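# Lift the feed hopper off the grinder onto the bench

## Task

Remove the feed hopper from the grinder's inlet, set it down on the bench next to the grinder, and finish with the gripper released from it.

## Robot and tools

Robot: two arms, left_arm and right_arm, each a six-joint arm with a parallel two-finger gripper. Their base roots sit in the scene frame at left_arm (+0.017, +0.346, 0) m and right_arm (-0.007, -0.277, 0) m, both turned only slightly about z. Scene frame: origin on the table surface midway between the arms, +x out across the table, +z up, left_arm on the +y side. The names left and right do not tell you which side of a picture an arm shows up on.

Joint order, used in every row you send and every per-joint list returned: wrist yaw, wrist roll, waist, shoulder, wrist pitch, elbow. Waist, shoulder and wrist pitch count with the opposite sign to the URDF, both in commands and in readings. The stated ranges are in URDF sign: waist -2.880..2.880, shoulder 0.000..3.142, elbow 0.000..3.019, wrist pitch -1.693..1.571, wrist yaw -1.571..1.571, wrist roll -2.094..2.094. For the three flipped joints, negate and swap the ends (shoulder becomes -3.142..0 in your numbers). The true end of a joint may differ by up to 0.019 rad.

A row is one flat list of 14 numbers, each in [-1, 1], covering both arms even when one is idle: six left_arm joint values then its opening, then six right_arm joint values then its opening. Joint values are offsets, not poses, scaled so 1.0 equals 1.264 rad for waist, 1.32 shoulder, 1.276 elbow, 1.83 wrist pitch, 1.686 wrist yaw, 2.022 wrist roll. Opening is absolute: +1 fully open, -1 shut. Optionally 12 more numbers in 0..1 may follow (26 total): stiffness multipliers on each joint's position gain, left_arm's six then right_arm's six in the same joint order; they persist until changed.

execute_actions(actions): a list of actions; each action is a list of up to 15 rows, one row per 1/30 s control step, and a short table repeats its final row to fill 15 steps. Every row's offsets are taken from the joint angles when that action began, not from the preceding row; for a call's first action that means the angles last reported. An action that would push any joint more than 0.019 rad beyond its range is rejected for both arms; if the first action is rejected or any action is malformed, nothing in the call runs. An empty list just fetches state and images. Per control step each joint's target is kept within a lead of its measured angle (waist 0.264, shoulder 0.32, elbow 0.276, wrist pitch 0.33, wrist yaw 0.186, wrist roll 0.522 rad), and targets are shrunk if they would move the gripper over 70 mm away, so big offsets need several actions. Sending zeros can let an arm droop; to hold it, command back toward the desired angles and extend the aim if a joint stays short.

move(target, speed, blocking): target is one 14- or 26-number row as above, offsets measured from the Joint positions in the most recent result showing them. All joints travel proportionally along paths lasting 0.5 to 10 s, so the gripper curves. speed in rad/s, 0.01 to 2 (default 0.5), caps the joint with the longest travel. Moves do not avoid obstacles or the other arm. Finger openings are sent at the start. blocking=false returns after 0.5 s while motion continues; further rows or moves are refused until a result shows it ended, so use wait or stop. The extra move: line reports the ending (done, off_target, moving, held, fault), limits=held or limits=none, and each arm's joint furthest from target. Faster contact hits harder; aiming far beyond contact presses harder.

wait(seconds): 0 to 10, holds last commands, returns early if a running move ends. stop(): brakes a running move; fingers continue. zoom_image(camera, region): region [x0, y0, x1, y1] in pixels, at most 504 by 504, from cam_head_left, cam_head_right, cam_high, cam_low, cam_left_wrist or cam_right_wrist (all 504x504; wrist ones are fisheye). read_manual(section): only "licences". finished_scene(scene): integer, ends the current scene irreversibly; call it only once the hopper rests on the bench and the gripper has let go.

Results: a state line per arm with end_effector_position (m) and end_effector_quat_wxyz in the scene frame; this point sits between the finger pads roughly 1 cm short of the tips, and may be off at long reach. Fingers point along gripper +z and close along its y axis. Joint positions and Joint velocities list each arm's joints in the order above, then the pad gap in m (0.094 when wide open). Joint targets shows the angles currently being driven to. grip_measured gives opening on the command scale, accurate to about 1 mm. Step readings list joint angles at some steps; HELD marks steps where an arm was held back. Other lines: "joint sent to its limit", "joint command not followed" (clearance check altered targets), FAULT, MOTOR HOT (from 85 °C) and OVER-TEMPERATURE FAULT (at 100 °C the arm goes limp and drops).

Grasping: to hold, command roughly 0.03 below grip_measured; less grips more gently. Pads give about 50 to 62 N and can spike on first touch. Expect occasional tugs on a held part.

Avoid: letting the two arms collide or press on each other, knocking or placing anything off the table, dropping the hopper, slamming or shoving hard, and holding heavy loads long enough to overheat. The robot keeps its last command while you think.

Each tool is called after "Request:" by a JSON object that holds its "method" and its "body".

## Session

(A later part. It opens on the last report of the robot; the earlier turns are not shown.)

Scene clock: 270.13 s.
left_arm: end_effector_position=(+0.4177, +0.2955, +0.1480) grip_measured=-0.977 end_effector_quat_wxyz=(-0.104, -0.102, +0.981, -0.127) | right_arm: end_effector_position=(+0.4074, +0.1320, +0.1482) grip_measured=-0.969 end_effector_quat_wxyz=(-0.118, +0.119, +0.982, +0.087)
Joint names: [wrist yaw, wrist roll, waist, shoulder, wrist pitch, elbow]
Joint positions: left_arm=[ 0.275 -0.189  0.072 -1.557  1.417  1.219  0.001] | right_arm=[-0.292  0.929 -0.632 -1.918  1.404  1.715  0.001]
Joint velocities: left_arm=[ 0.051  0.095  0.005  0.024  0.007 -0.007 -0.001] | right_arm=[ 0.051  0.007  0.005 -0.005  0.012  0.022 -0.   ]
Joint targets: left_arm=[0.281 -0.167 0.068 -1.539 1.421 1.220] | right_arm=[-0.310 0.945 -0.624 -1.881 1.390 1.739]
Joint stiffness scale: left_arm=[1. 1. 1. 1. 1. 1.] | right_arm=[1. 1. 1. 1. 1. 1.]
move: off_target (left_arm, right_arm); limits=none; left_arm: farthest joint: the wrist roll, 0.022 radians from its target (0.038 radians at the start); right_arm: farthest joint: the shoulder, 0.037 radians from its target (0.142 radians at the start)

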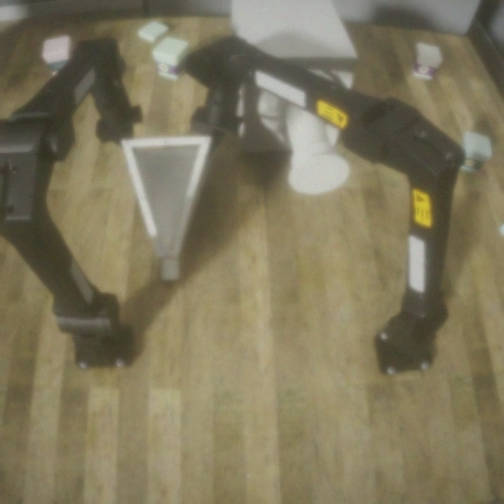

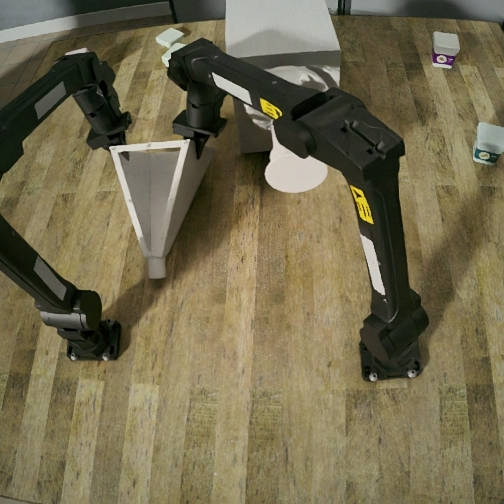

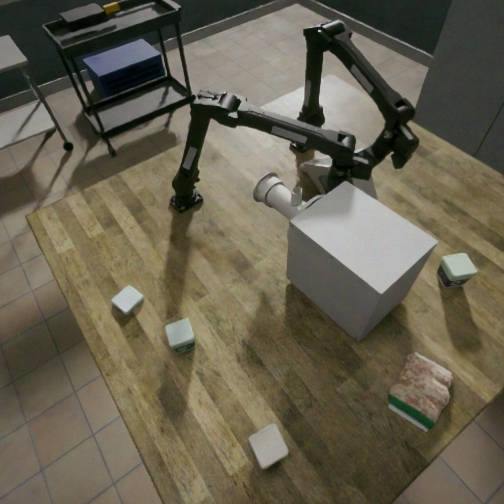

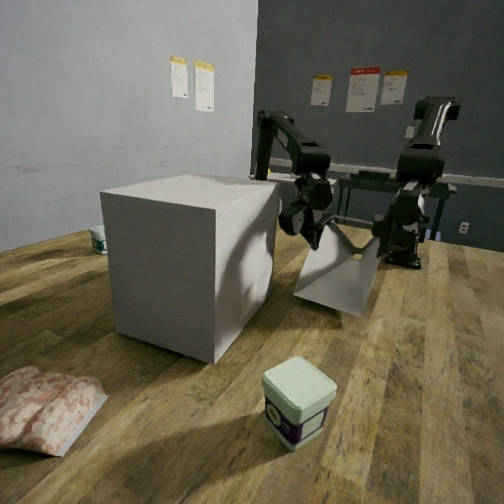

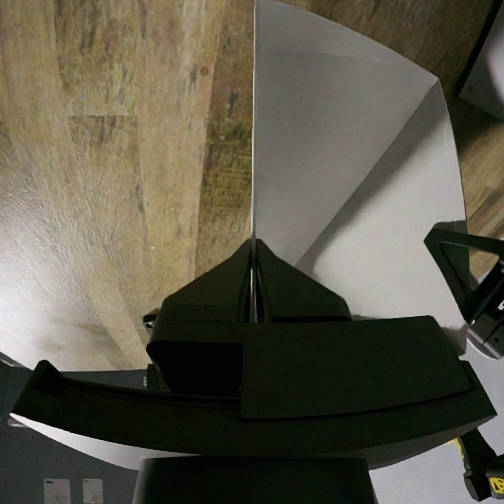

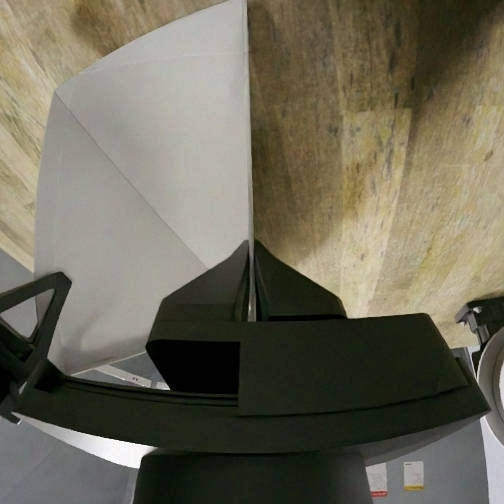

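Request:
{"method": "execute_actions", "body": {"actions": [[[0.004,0.011,-0.003,0.0126,0.001,-0.001,-1,-0.011,0.008,0.006,0.0275,-0.010,0.017,-1],[0.004,0.011,-0.003,0.0115,0,-0.003,-1,-0.011,0.008,0.006,0.027,-0.012,0.0145,-1],[0.004,0.011,-0.003,0.0105,-0.002,-0.005,-1,-0.011,0.008,0.006,0.0265,-0.014,0.012,-1],[0.004,0.011,-0.003,0.0095,-0.003,-0.007,-1,-0.011,0.008,0.006,0.026,-0.016,0.010,-1],[0.004,0.011,-0.003,0.0085,-0.005,-0.009,-1,-0.011,0.008,0.006,0.0255,-0.018,0.0075,-1],[0.004,0.011,-0.003,0.0075,-0.006,-0.011,-1,-0.011,0.008,0.006,0.025,-0.020,0.005,-1],[0.004,0.011,-0.003,0.0065,-0.008,-0.013,-1,-0.011,0.008,0.006,0.0245,-0.022,0.003,-1],[0.004,0.011,-0.003,0.0055,-0.009,-0.015,-1,-0.011,0.008,0.006,0.024,-0.024,0.001,-1],[0.004,0.011,-0.003,0.0045,-0.011,-0.017,-1,-0.011,0.008,0.006,0.0235,-0.026,-0.002,-1],[0.004,0.011,-0.003,0.003,-0.012,-0.019,-1,-0.011,0.008,0.006,0.0227,-0.028,-0.004,-1]]]}}

Request:
{"method": "zoom_image", "body": {"camera": "cam_low", "region": [270, 150, 470, 350]}}

Scene clock: 281.90 s.
left_arm: end_effector_position=(+0.4174, +0.2960, +0.1395) grip_measured=-0.977 end_effector_quat_wxyz=(-0.102, -0.102, +0.981, -0.127) | right_arm: end_effector_position=(+0.4079, +0.1325, +0.1390) grip_measured=-0.969 end_effector_quat_wxyz=(-0.114, +0.117, +0.982, +0.092)
Joint names: [wrist yaw, wrist roll, waist, shoulder, wrist pitch, elbow]
Joint positions: left_arm=[ 0.275 -0.189  0.07  -1.561  1.389  1.2    0.001] | right_arm=[-0.294  0.927 -0.632 -1.918  1.368  1.69   0.001]
Joint velocities: left_arm=[-0.007  0.007 -0.005 -0.005 -0.002  0.002 -0.   ] | right_arm=[-0.022  0.081  0.015 -0.015  0.007 -0.002 -0.001]
Joint targets: left_arm=[0.281 -0.167 0.068 -1.553 1.395 1.194] | right_arm=[-0.310 0.946 -0.625 -1.888 1.353 1.710]
Joint stiffness scale: left_arm=[1. 1. 1. 1. 1. 1.] | right_arm=[1. 1. 1. 1. 1. 1.]
Step readings (joint positions):
0: left_arm=[0.275 -0.189 0.072 -1.557 1.417 1.219] | right_arm=[-0.292 0.929 -0.632 -1.918 1.404 1.715]
1: left_arm=[0.275 -0.189 0.072 -1.557 1.417 1.219] | right_arm=[-0.292 0.929 -0.632 -1.918 1.404 1.715]
2: left_arm=[0.275 -0.189 0.072 -1.557 1.416 1.219] | right_arm=[-0.292 0.929 -0.632 -1.918 1.403 1.715]
4: left_arm=[0.275 -0.189 0.071 -1.557 1.413 1.219] | right_arm=[-0.292 0.929 -0.632 -1.918 1.398 1.713]
8: left_arm=[0.274 -0.189 0.070 -1.557 1.401 1.211] | right_arm=[-0.292 0.929 -0.632 -1.918 1.382 1.704]
15: Joint positions above

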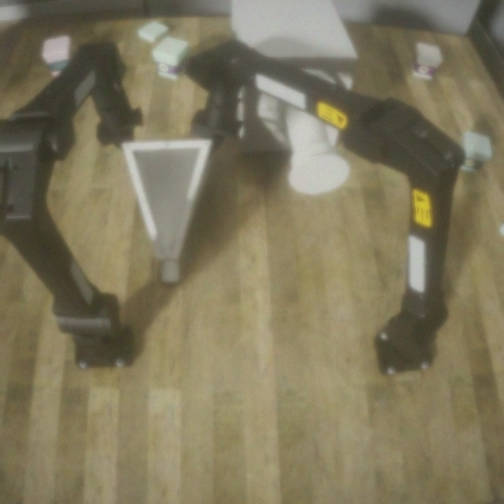

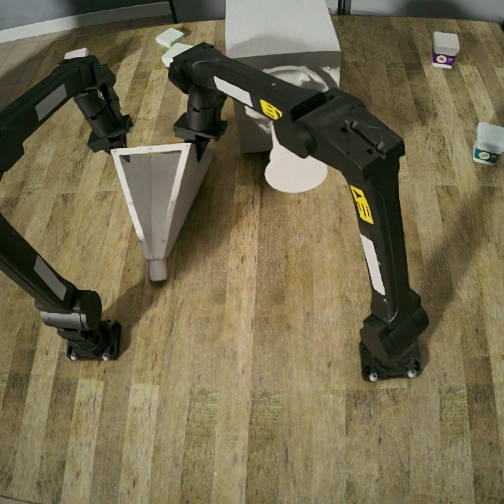

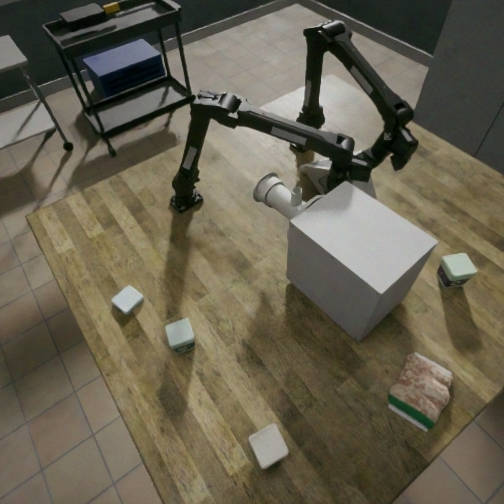

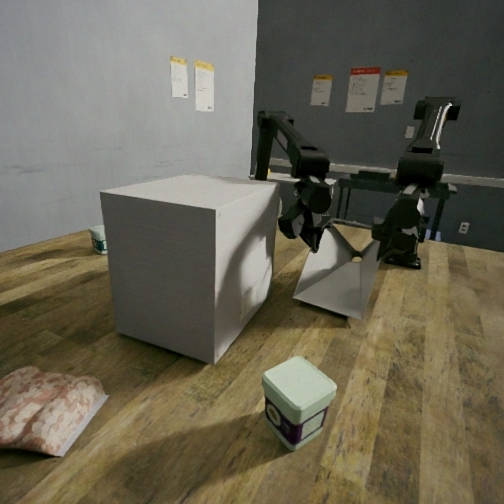

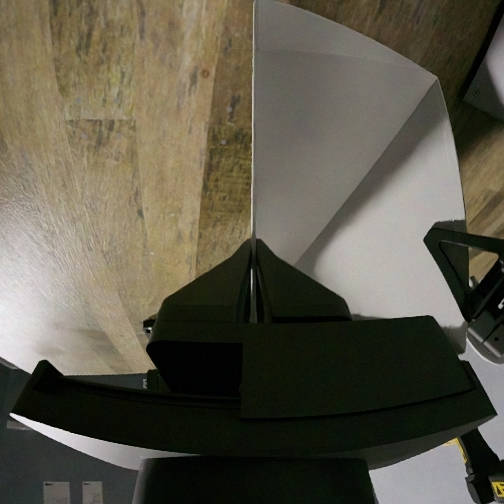

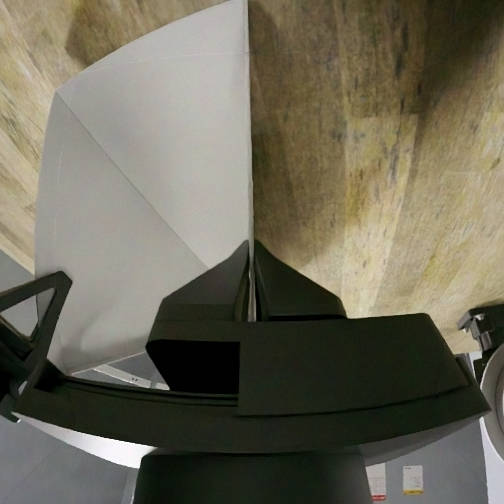

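Region (270, 150, 470, 350) of cam_low's 504x504 image, scaled by 2.520, with more detail than that image has.

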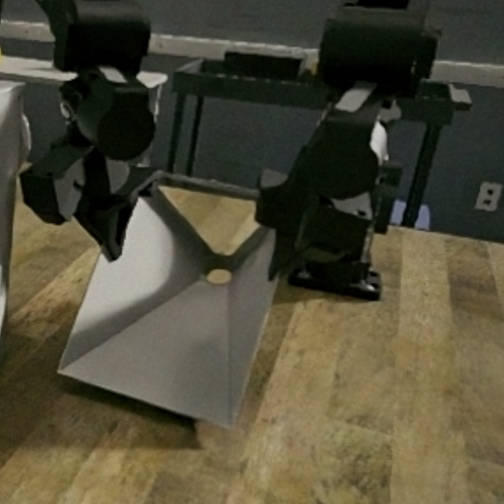

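Request:
{"method": "execute_actions", "body": {"actions": [[[0.004,0.011,-0.002,0.005,0.002,-0.007,-1,-0.010,0.009,0.006,0.0222,-0.009,0.014,-1],[0.004,0.011,-0.002,0.004,0,-0.009,-1,-0.010,0.009,0.006,0.0217,-0.011,0.012,-1],[0.004,0.011,-0.002,0.003,-0.001,-0.011,-1,-0.010,0.009,0.006,0.0212,-0.012,0.010,-1],[0.004,0.011,-0.002,0.002,-0.003,-0.013,-1,-0.010,0.009,0.006,0.0207,-0.014,0.0075,-1],[0.004,0.011,-0.002,0.001,-0.004,-0.015,-1,-0.010,0.009,0.006,0.020,-0.015,0.005,-1],[0.004,0.011,-0.002,0.0,-0.006,-0.017,-1,-0.010,0.009,0.006,0.0195,-0.017,0.003,-1],[0.004,0.011,-0.002,-0.001,-0.007,-0.019,-1,-0.010,0.009,0.006,0.019,-0.018,0.001,-1],[0.004,0.011,-0.002,-0.002,-0.009,-0.021,-1,-0.010,0.009,0.006,0.0185,-0.020,-0.001,-1],[0.004,0.011,-0.002,-0.003,-0.010,-0.0225,-1,-0.010,0.009,0.006,0.018,-0.021,-0.003,-1],[0.004,0.011,-0.002,-0.004,-0.011,-0.024,-1,-0.010,0.009,0.006,0.0175,-0.022,-0.005,-1],[0.004,0.011,-0.002,-0.0045,-0.012,-0.025,-1,-0.010,0.009,0.006,0.017,-0.023,-0.007,-1],[0.004,0.011,-0.002,-0.005,-0.013,-0.026,-1,-0.010,0.009,0.006,0.0167,-0.024,-0.008,-1]]]}}

Request:
{"method": "zoom_image", "body": {"camera": "cam_low", "region": [270, 150, 470, 350]}}

Scene clock: 293.43 s.
left_arm: end_effector_position=(+0.4145, +0.2951, +0.1284) grip_measured=-0.977 end_effector_quat_wxyz=(-0.105, -0.103, +0.981, -0.130) | right_arm: end_effector_position=(+0.4047, +0.1314, +0.1287) grip_measured=-0.969 end_effector_quat_wxyz=(-0.119, +0.117, +0.982, +0.093)
Joint names: [wrist yaw, wrist roll, waist, shoulder, wrist pitch, elbow]
Joint positions: left_arm=[ 0.281 -0.189  0.07  -1.569  1.365  1.177  0.001] | right_arm=[-0.301  0.926 -0.632 -1.919  1.345  1.664  0.001]
Joint velocities: left_arm=[ 0.022 -0.037  0.005  0.005 -0.002  0.002 -0.   ] | right_arm=[ 0.022 -0.066 -0.015  0.005  0.007  0.002 -0.001]
Joint targets: left_arm=[0.282 -0.167 0.068 -1.567 1.365 1.167] | right_arm=[-0.311 0.945 -0.624 -1.896 1.324 1.680]
Joint stiffness scale: left_arm=[1. 1. 1. 1. 1. 1.] | right_arm=[1. 1. 1. 1. 1. 1.]
Step readings (joint positions):
0: left_arm=[0.275 -0.189 0.070 -1.561 1.389 1.200] | right_arm=[-0.294 0.927 -0.632 -1.918 1.368 1.690]
1: left_arm=[0.275 -0.189 0.070 -1.561 1.389 1.200] | right_arm=[-0.294 0.927 -0.632 -1.918 1.368 1.690]
2: left_arm=[0.275 -0.189 0.070 -1.561 1.388 1.199] | right_arm=[-0.294 0.927 -0.632 -1.918 1.367 1.690]
4: left_arm=[0.275 -0.189 0.070 -1.561 1.383 1.197] | right_arm=[-0.294 0.927 -0.632 -1.918 1.363 1.687]
8: left_arm=[0.277 -0.189 0.070 -1.562 1.372 1.186] | right_arm=[-0.294 0.927 -0.632 -1.918 1.351 1.676]
15: Joint positions above

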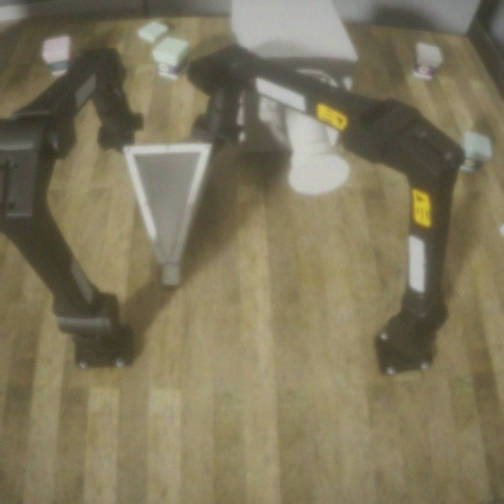

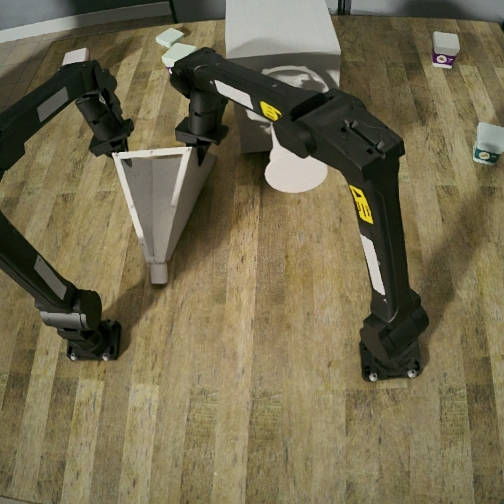

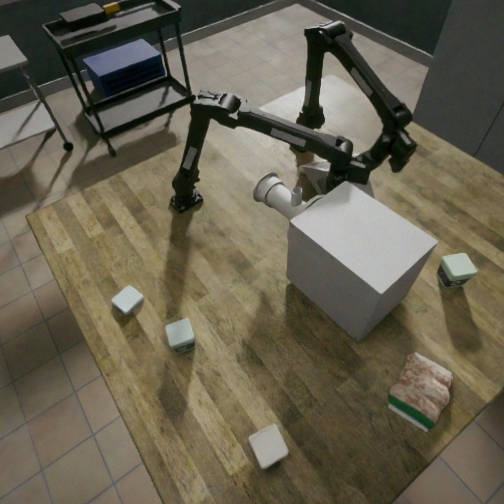

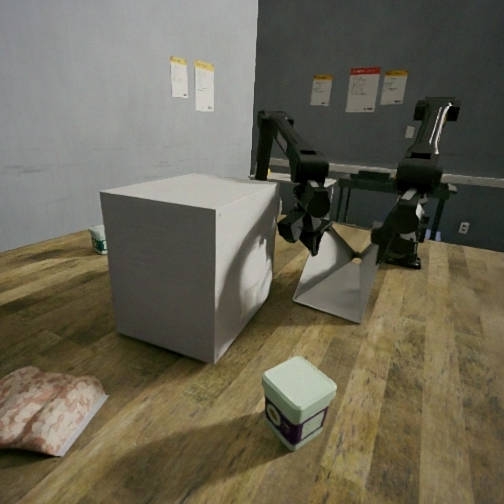

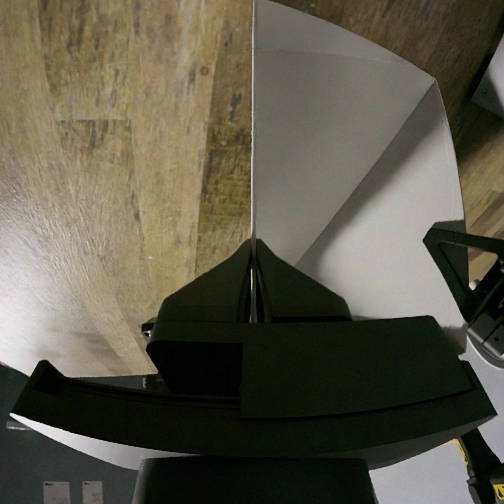

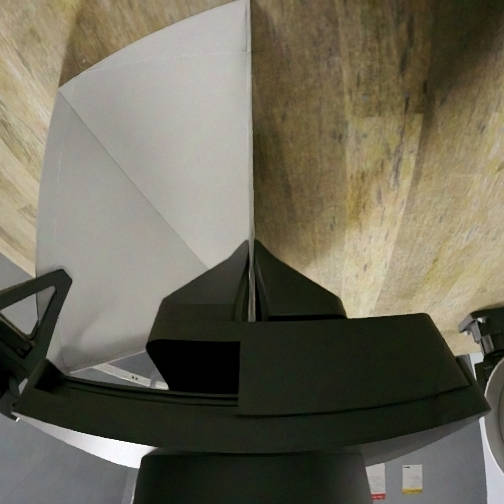

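Region (270, 150, 470, 350) of cam_low's 504x504 image, scaled by 2.520, with more detail than that image has.

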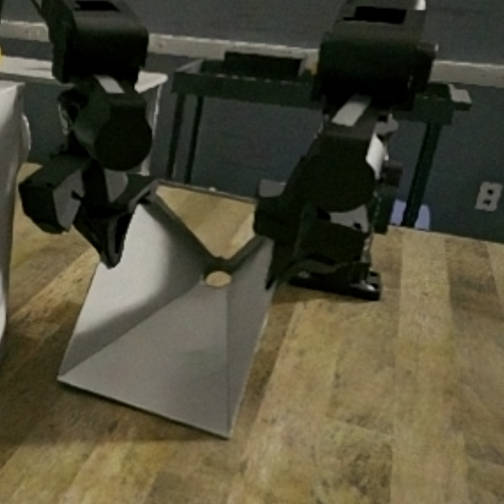

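Request:
{"method": "execute_actions", "body": {"actions": [[[0,0.011,-0.002,0.001,0,-0.009,-1,-0.006,0.009,0.006,0.017,-0.011,0.011,-1],[0,0.011,-0.002,0.001,0,-0.011,-1,-0.006,0.009,0.006,0.016,-0.010,0.009,-1],[0,0.010,-0.002,0.0,0,-0.013,-1,-0.006,0.009,0.005,0.016,-0.009,0.007,-1],[0,0.010,-0.002,0.0,0,-0.015,-1,-0.006,0.008,0.005,0.015,-0.008,0.005,-1],[0,0.009,-0.001,-0.001,0,-0.017,-1,-0.006,0.008,0.004,0.015,-0.007,0.003,-1],[0,0.008,-0.001,-0.001,0,-0.018,-1,-0.006,0.007,0.004,0.014,-0.006,0.002,-1],[0,0.007,-0.001,-0.001,0,-0.018,-1,-0.006,0.006,0.003,0.014,-0.006,0.002,-1],[0,0.006,-0.001,-0.001,0,-0.018,-1,-0.005,0.005,0.003,0.014,-0.006,0.002,-1],[0,0.005,0,-0.001,0,-0.018,-1,-0.005,0.004,0.002,0.014,-0.006,0.002,-1],[0,0.004,0,-0.001,0,-0.018,-0.97,-0.004,0.003,0.002,0.014,-0.006,0.002,-0.96],[0,0.003,0,-0.001,0,-0.015,-0.94,-0.004,0.002,0.001,0.014,-0.006,0.002,-0.93],[0,0.002,0,-0.001,0,-0.012,-0.88,-0.003,0.001,0.001,0.014,-0.006,0.002,-0.88],[0,0.001,0,0,0,-0.009,-0.75,-0.002,0,0,0.014,-0.006,0.002,-0.75],[0,0,0,0,0,-0.008,-0.6,-0.002,0,0,0.014,-0.006,0.002,-0.6],[0,0,0,0,0,-0.008,-0.4,-0.002,0,0,0.014,-0.006,0.002,-0.4]]]}}

Request:
{"method": "wait", "body": {"seconds": 0}}

Scene clock: 304.33 s.
left_arm: end_effector_position=(+0.4134, +0.2947, +0.1274) grip_measured=-0.495 end_effector_quat_wxyz=(-0.107, -0.103, +0.980, -0.131) | right_arm: end_effector_position=(+0.4036, +0.1306, +0.1270) grip_measured=-0.497 end_effector_quat_wxyz=(-0.120, +0.117, +0.982, +0.092)
Joint names: [wrist yaw, wrist roll, waist, shoulder, wrist pitch, elbow]
Joint positions: left_arm=[ 0.283 -0.189  0.07  -1.569  1.364  1.173  0.024] | right_arm=[-0.301  0.926 -0.632 -1.919  1.344  1.659  0.024]
Joint velocities: left_arm=[-0.051  0.066  0.015  0.015 -0.007 -0.007  0.187] | right_arm=[ 0.022 -0.022  0.015  0.005  0.007  0.017  0.19 ]
Joint targets: left_arm=[0.281 -0.189 0.070 -1.569 1.365 1.167] | right_arm=[-0.304 0.927 -0.632 -1.901 1.334 1.666]
Joint stiffness scale: left_arm=[1. 1. 1. 1. 1. 1.] | right_arm=[1. 1. 1. 1. 1. 1.]
Step readings (joint positions):
0: left_arm=[0.281 -0.189 0.070 -1.569 1.365 1.177] | right_arm=[-0.301 0.926 -0.632 -1.919 1.345 1.664]
1: left_arm=[0.281 -0.189 0.070 -1.569 1.365 1.177] | right_arm=[-0.301 0.926 -0.632 -1.919 1.345 1.664]
2: left_arm=[0.281 -0.189 0.070 -1.569 1.365 1.177] | right_arm=[-0.301 0.926 -0.632 -1.919 1.344 1.663]
4: left_arm=[0.281 -0.189 0.070 -1.569 1.364 1.175] | right_arm=[-0.302 0.926 -0.632 -1.919 1.344 1.662]
8: left_arm=[0.284 -0.189 0.070 -1.569 1.364 1.173] | right_arm=[-0.304 0.926 -0.632 -1.919 1.344 1.659]
15: Joint positions above

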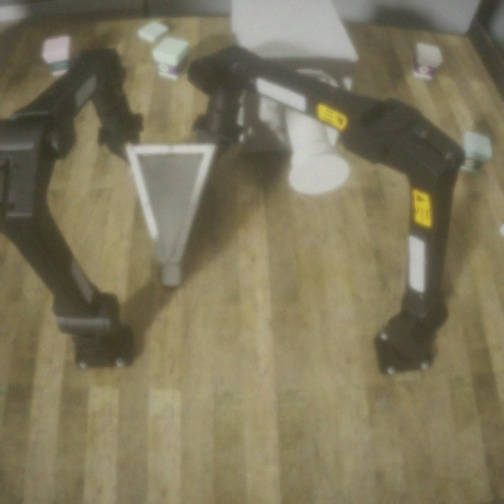

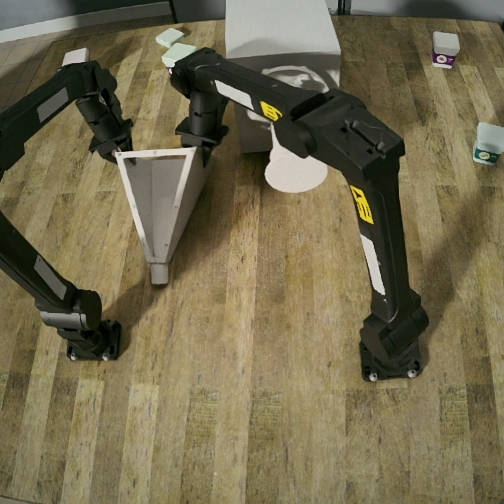

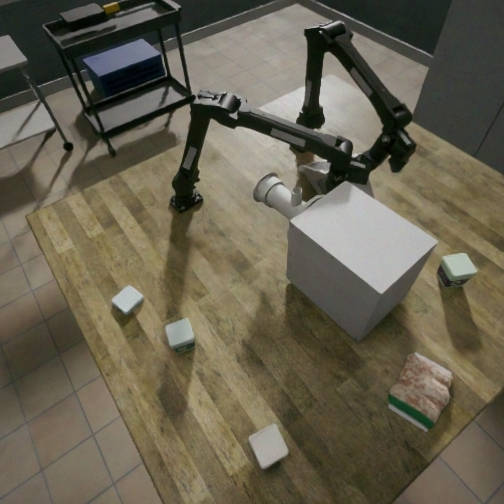

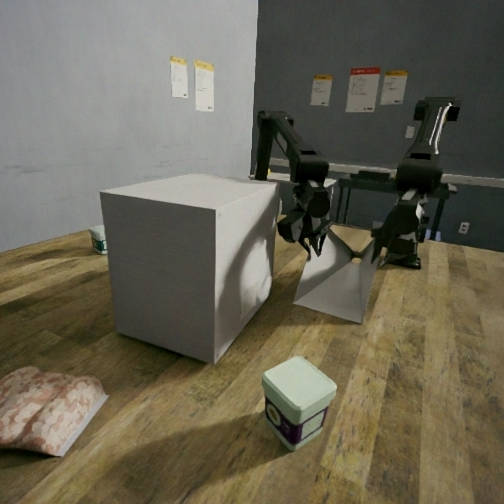

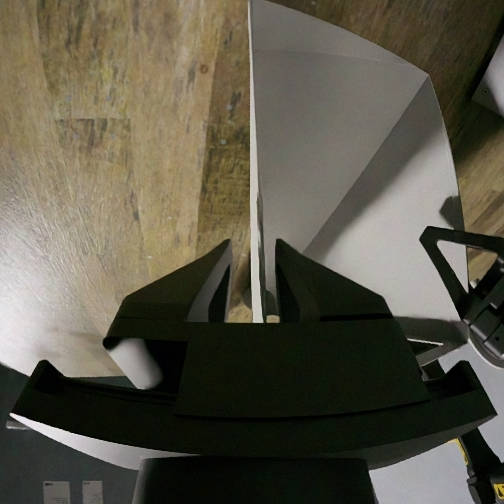

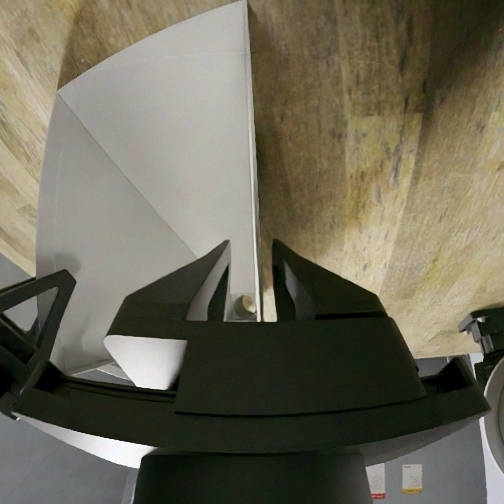

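Scene clock: 304.33 s.
left_arm: end_effector_position=(+0.4134, +0.2947, +0.1274) grip_measured=-0.495 end_effector_quat_wxyz=(-0.107, -0.103, +0.980, -0.131) | right_arm: end_effector_position=(+0.4036, +0.1306, +0.1270) grip_measured=-0.497 end_effector_quat_wxyz=(-0.120, +0.117, +0.982, +0.092)
Joint names: [wrist yaw, wrist roll, waist, shoulder, wrist pitch, elbow]
Joint positions: left_arm=[ 0.283 -0.189  0.07  -1.569  1.364  1.173  0.024] | right_arm=[-0.301  0.926 -0.632 -1.919  1.344  1.659  0.024]
Joint velocities: left_arm=[-0.051  0.066  0.015  0.015 -0.007 -0.007  0.187] | right_arm=[ 0.022 -0.022  0.015  0.005  0.007  0.017  0.19 ]
Joint targets: left_arm=[0.281 -0.189 0.070 -1.569 1.365 1.167] | right_arm=[-0.304 0.927 -0.632 -1.901 1.334 1.666]
Joint stiffness scale: left_arm=[1. 1. 1. 1. 1. 1.] | right_arm=[1. 1. 1. 1. 1. 1.]

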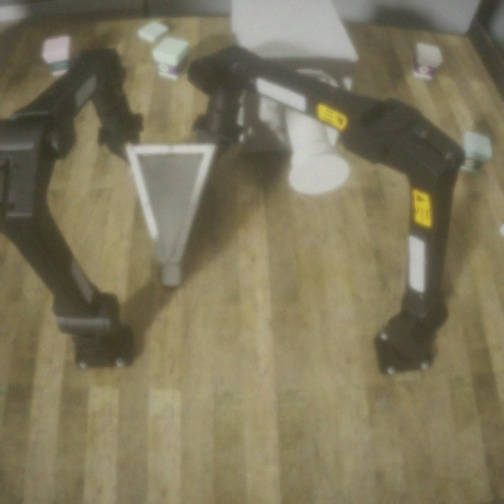

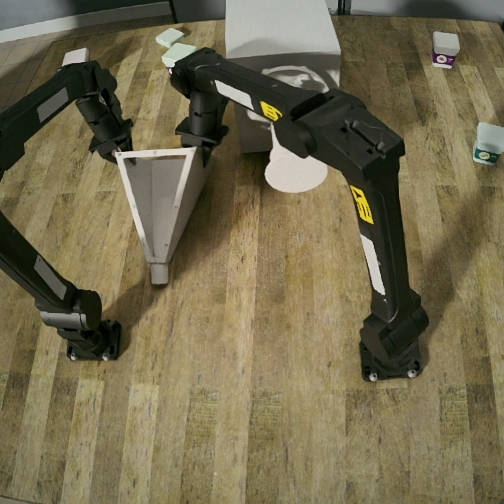

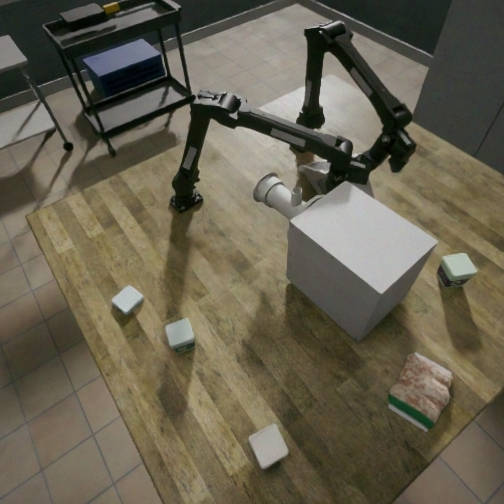

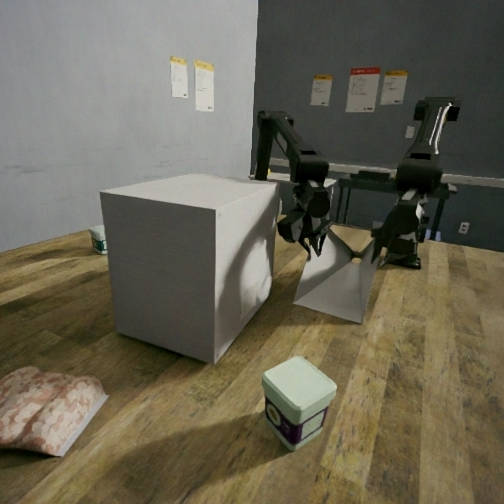

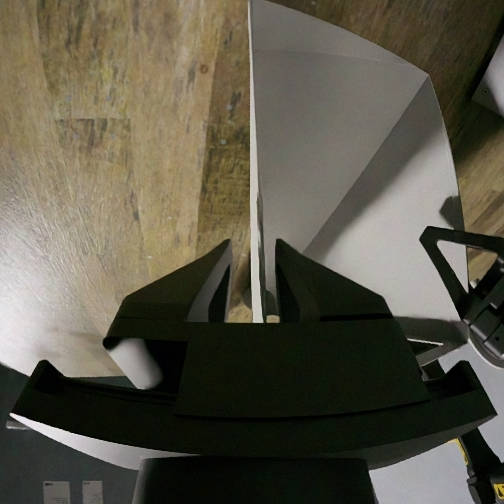

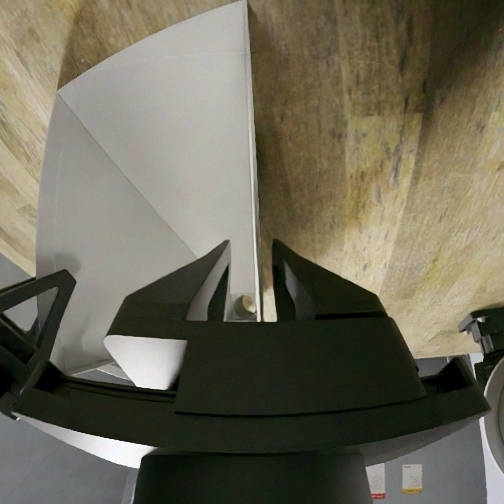

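Request:
{"method": "move", "body": {"target": [0,0,-0.03,0.023,0.088,0.137,-0.25,0,0,0.02,0.05,0.078,0.125,-0.25], "speed": 0.35}}

Scene clock: 307.60 s.
left_arm: end_effector_position=(+0.4228, +0.3051, +0.1825) grip_measured=-0.252 end_effector_quat_wxyz=(-0.105, -0.116, +0.979, -0.132) | right_arm: end_effector_position=(+0.4081, +0.1267, +0.1870) grip_measured=-0.253 end_effector_quat_wxyz=(-0.114, +0.117, +0.982, +0.098)
Joint names: [wrist yaw, wrist roll, waist, shoulder, wrist pitch, elbow]
Joint positions: left_arm=[ 0.283 -0.189  0.045 -1.544  1.513  1.296  0.035] | right_arm=[-0.302  0.919 -0.622 -1.88   1.47   1.761  0.035]
Joint velocities: left_arm=[-0.066  0.007  0.005 -0.015  0.022 -0.002 -0.   ] | right_arm=[-0.022  0.007 -0.005 -0.005 -0.007  0.002  0.   ]
Joint targets: left_arm=[0.283 -0.189 0.032 -1.539 1.525 1.348] | right_arm=[-0.301 0.925 -0.607 -1.853 1.487 1.819]
Joint stiffness scale: left_arm=[1. 1. 1. 1. 1. 1.] | right_arm=[1. 1. 1. 1. 1. 1.]
move: off_target (left_arm, right_arm); limits=none; left_arm: farthest joint: the elbow, 0.052 radians from its target (0.174 radians at the start); right_arm: farthest joint: the elbow, 0.058 radians from its target (0.159 radians at the start)

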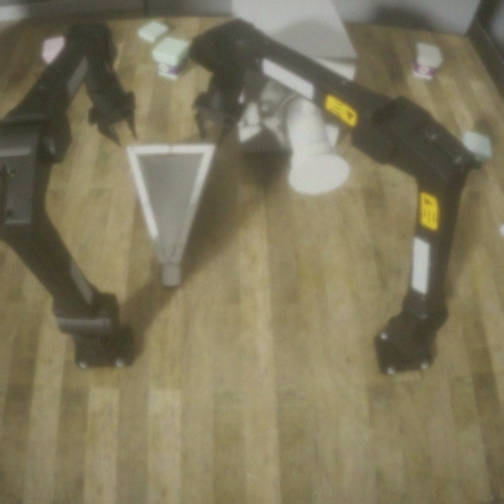

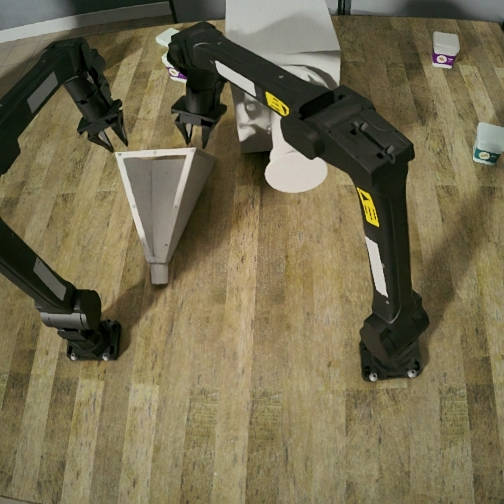

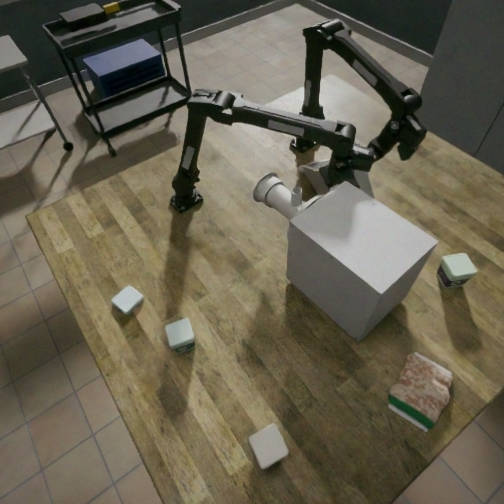

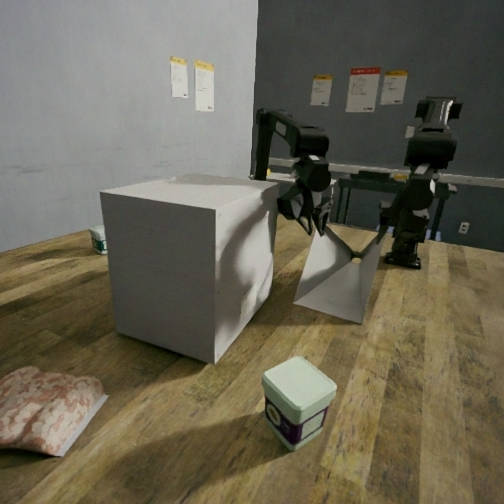

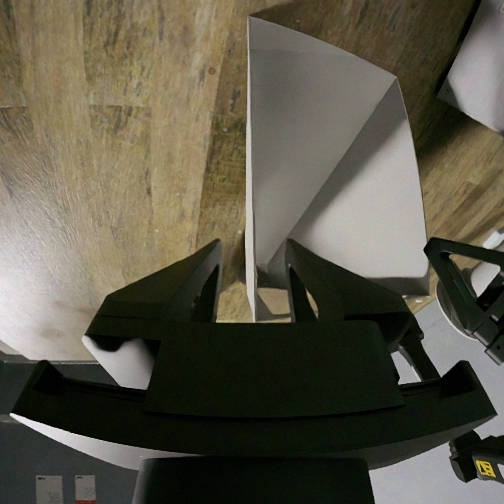

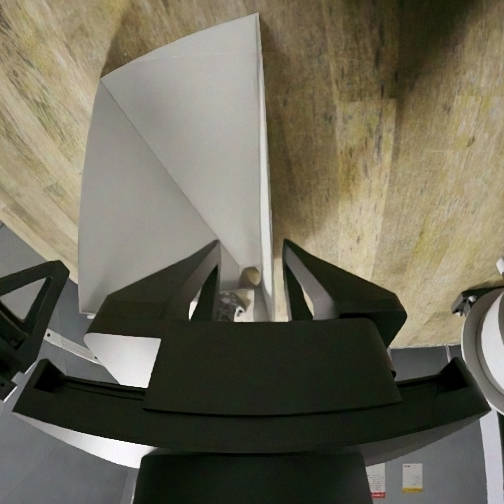

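Request:
{"method": "finished_scene", "body": {"scene": 2}}

The scene is finished: the task was done.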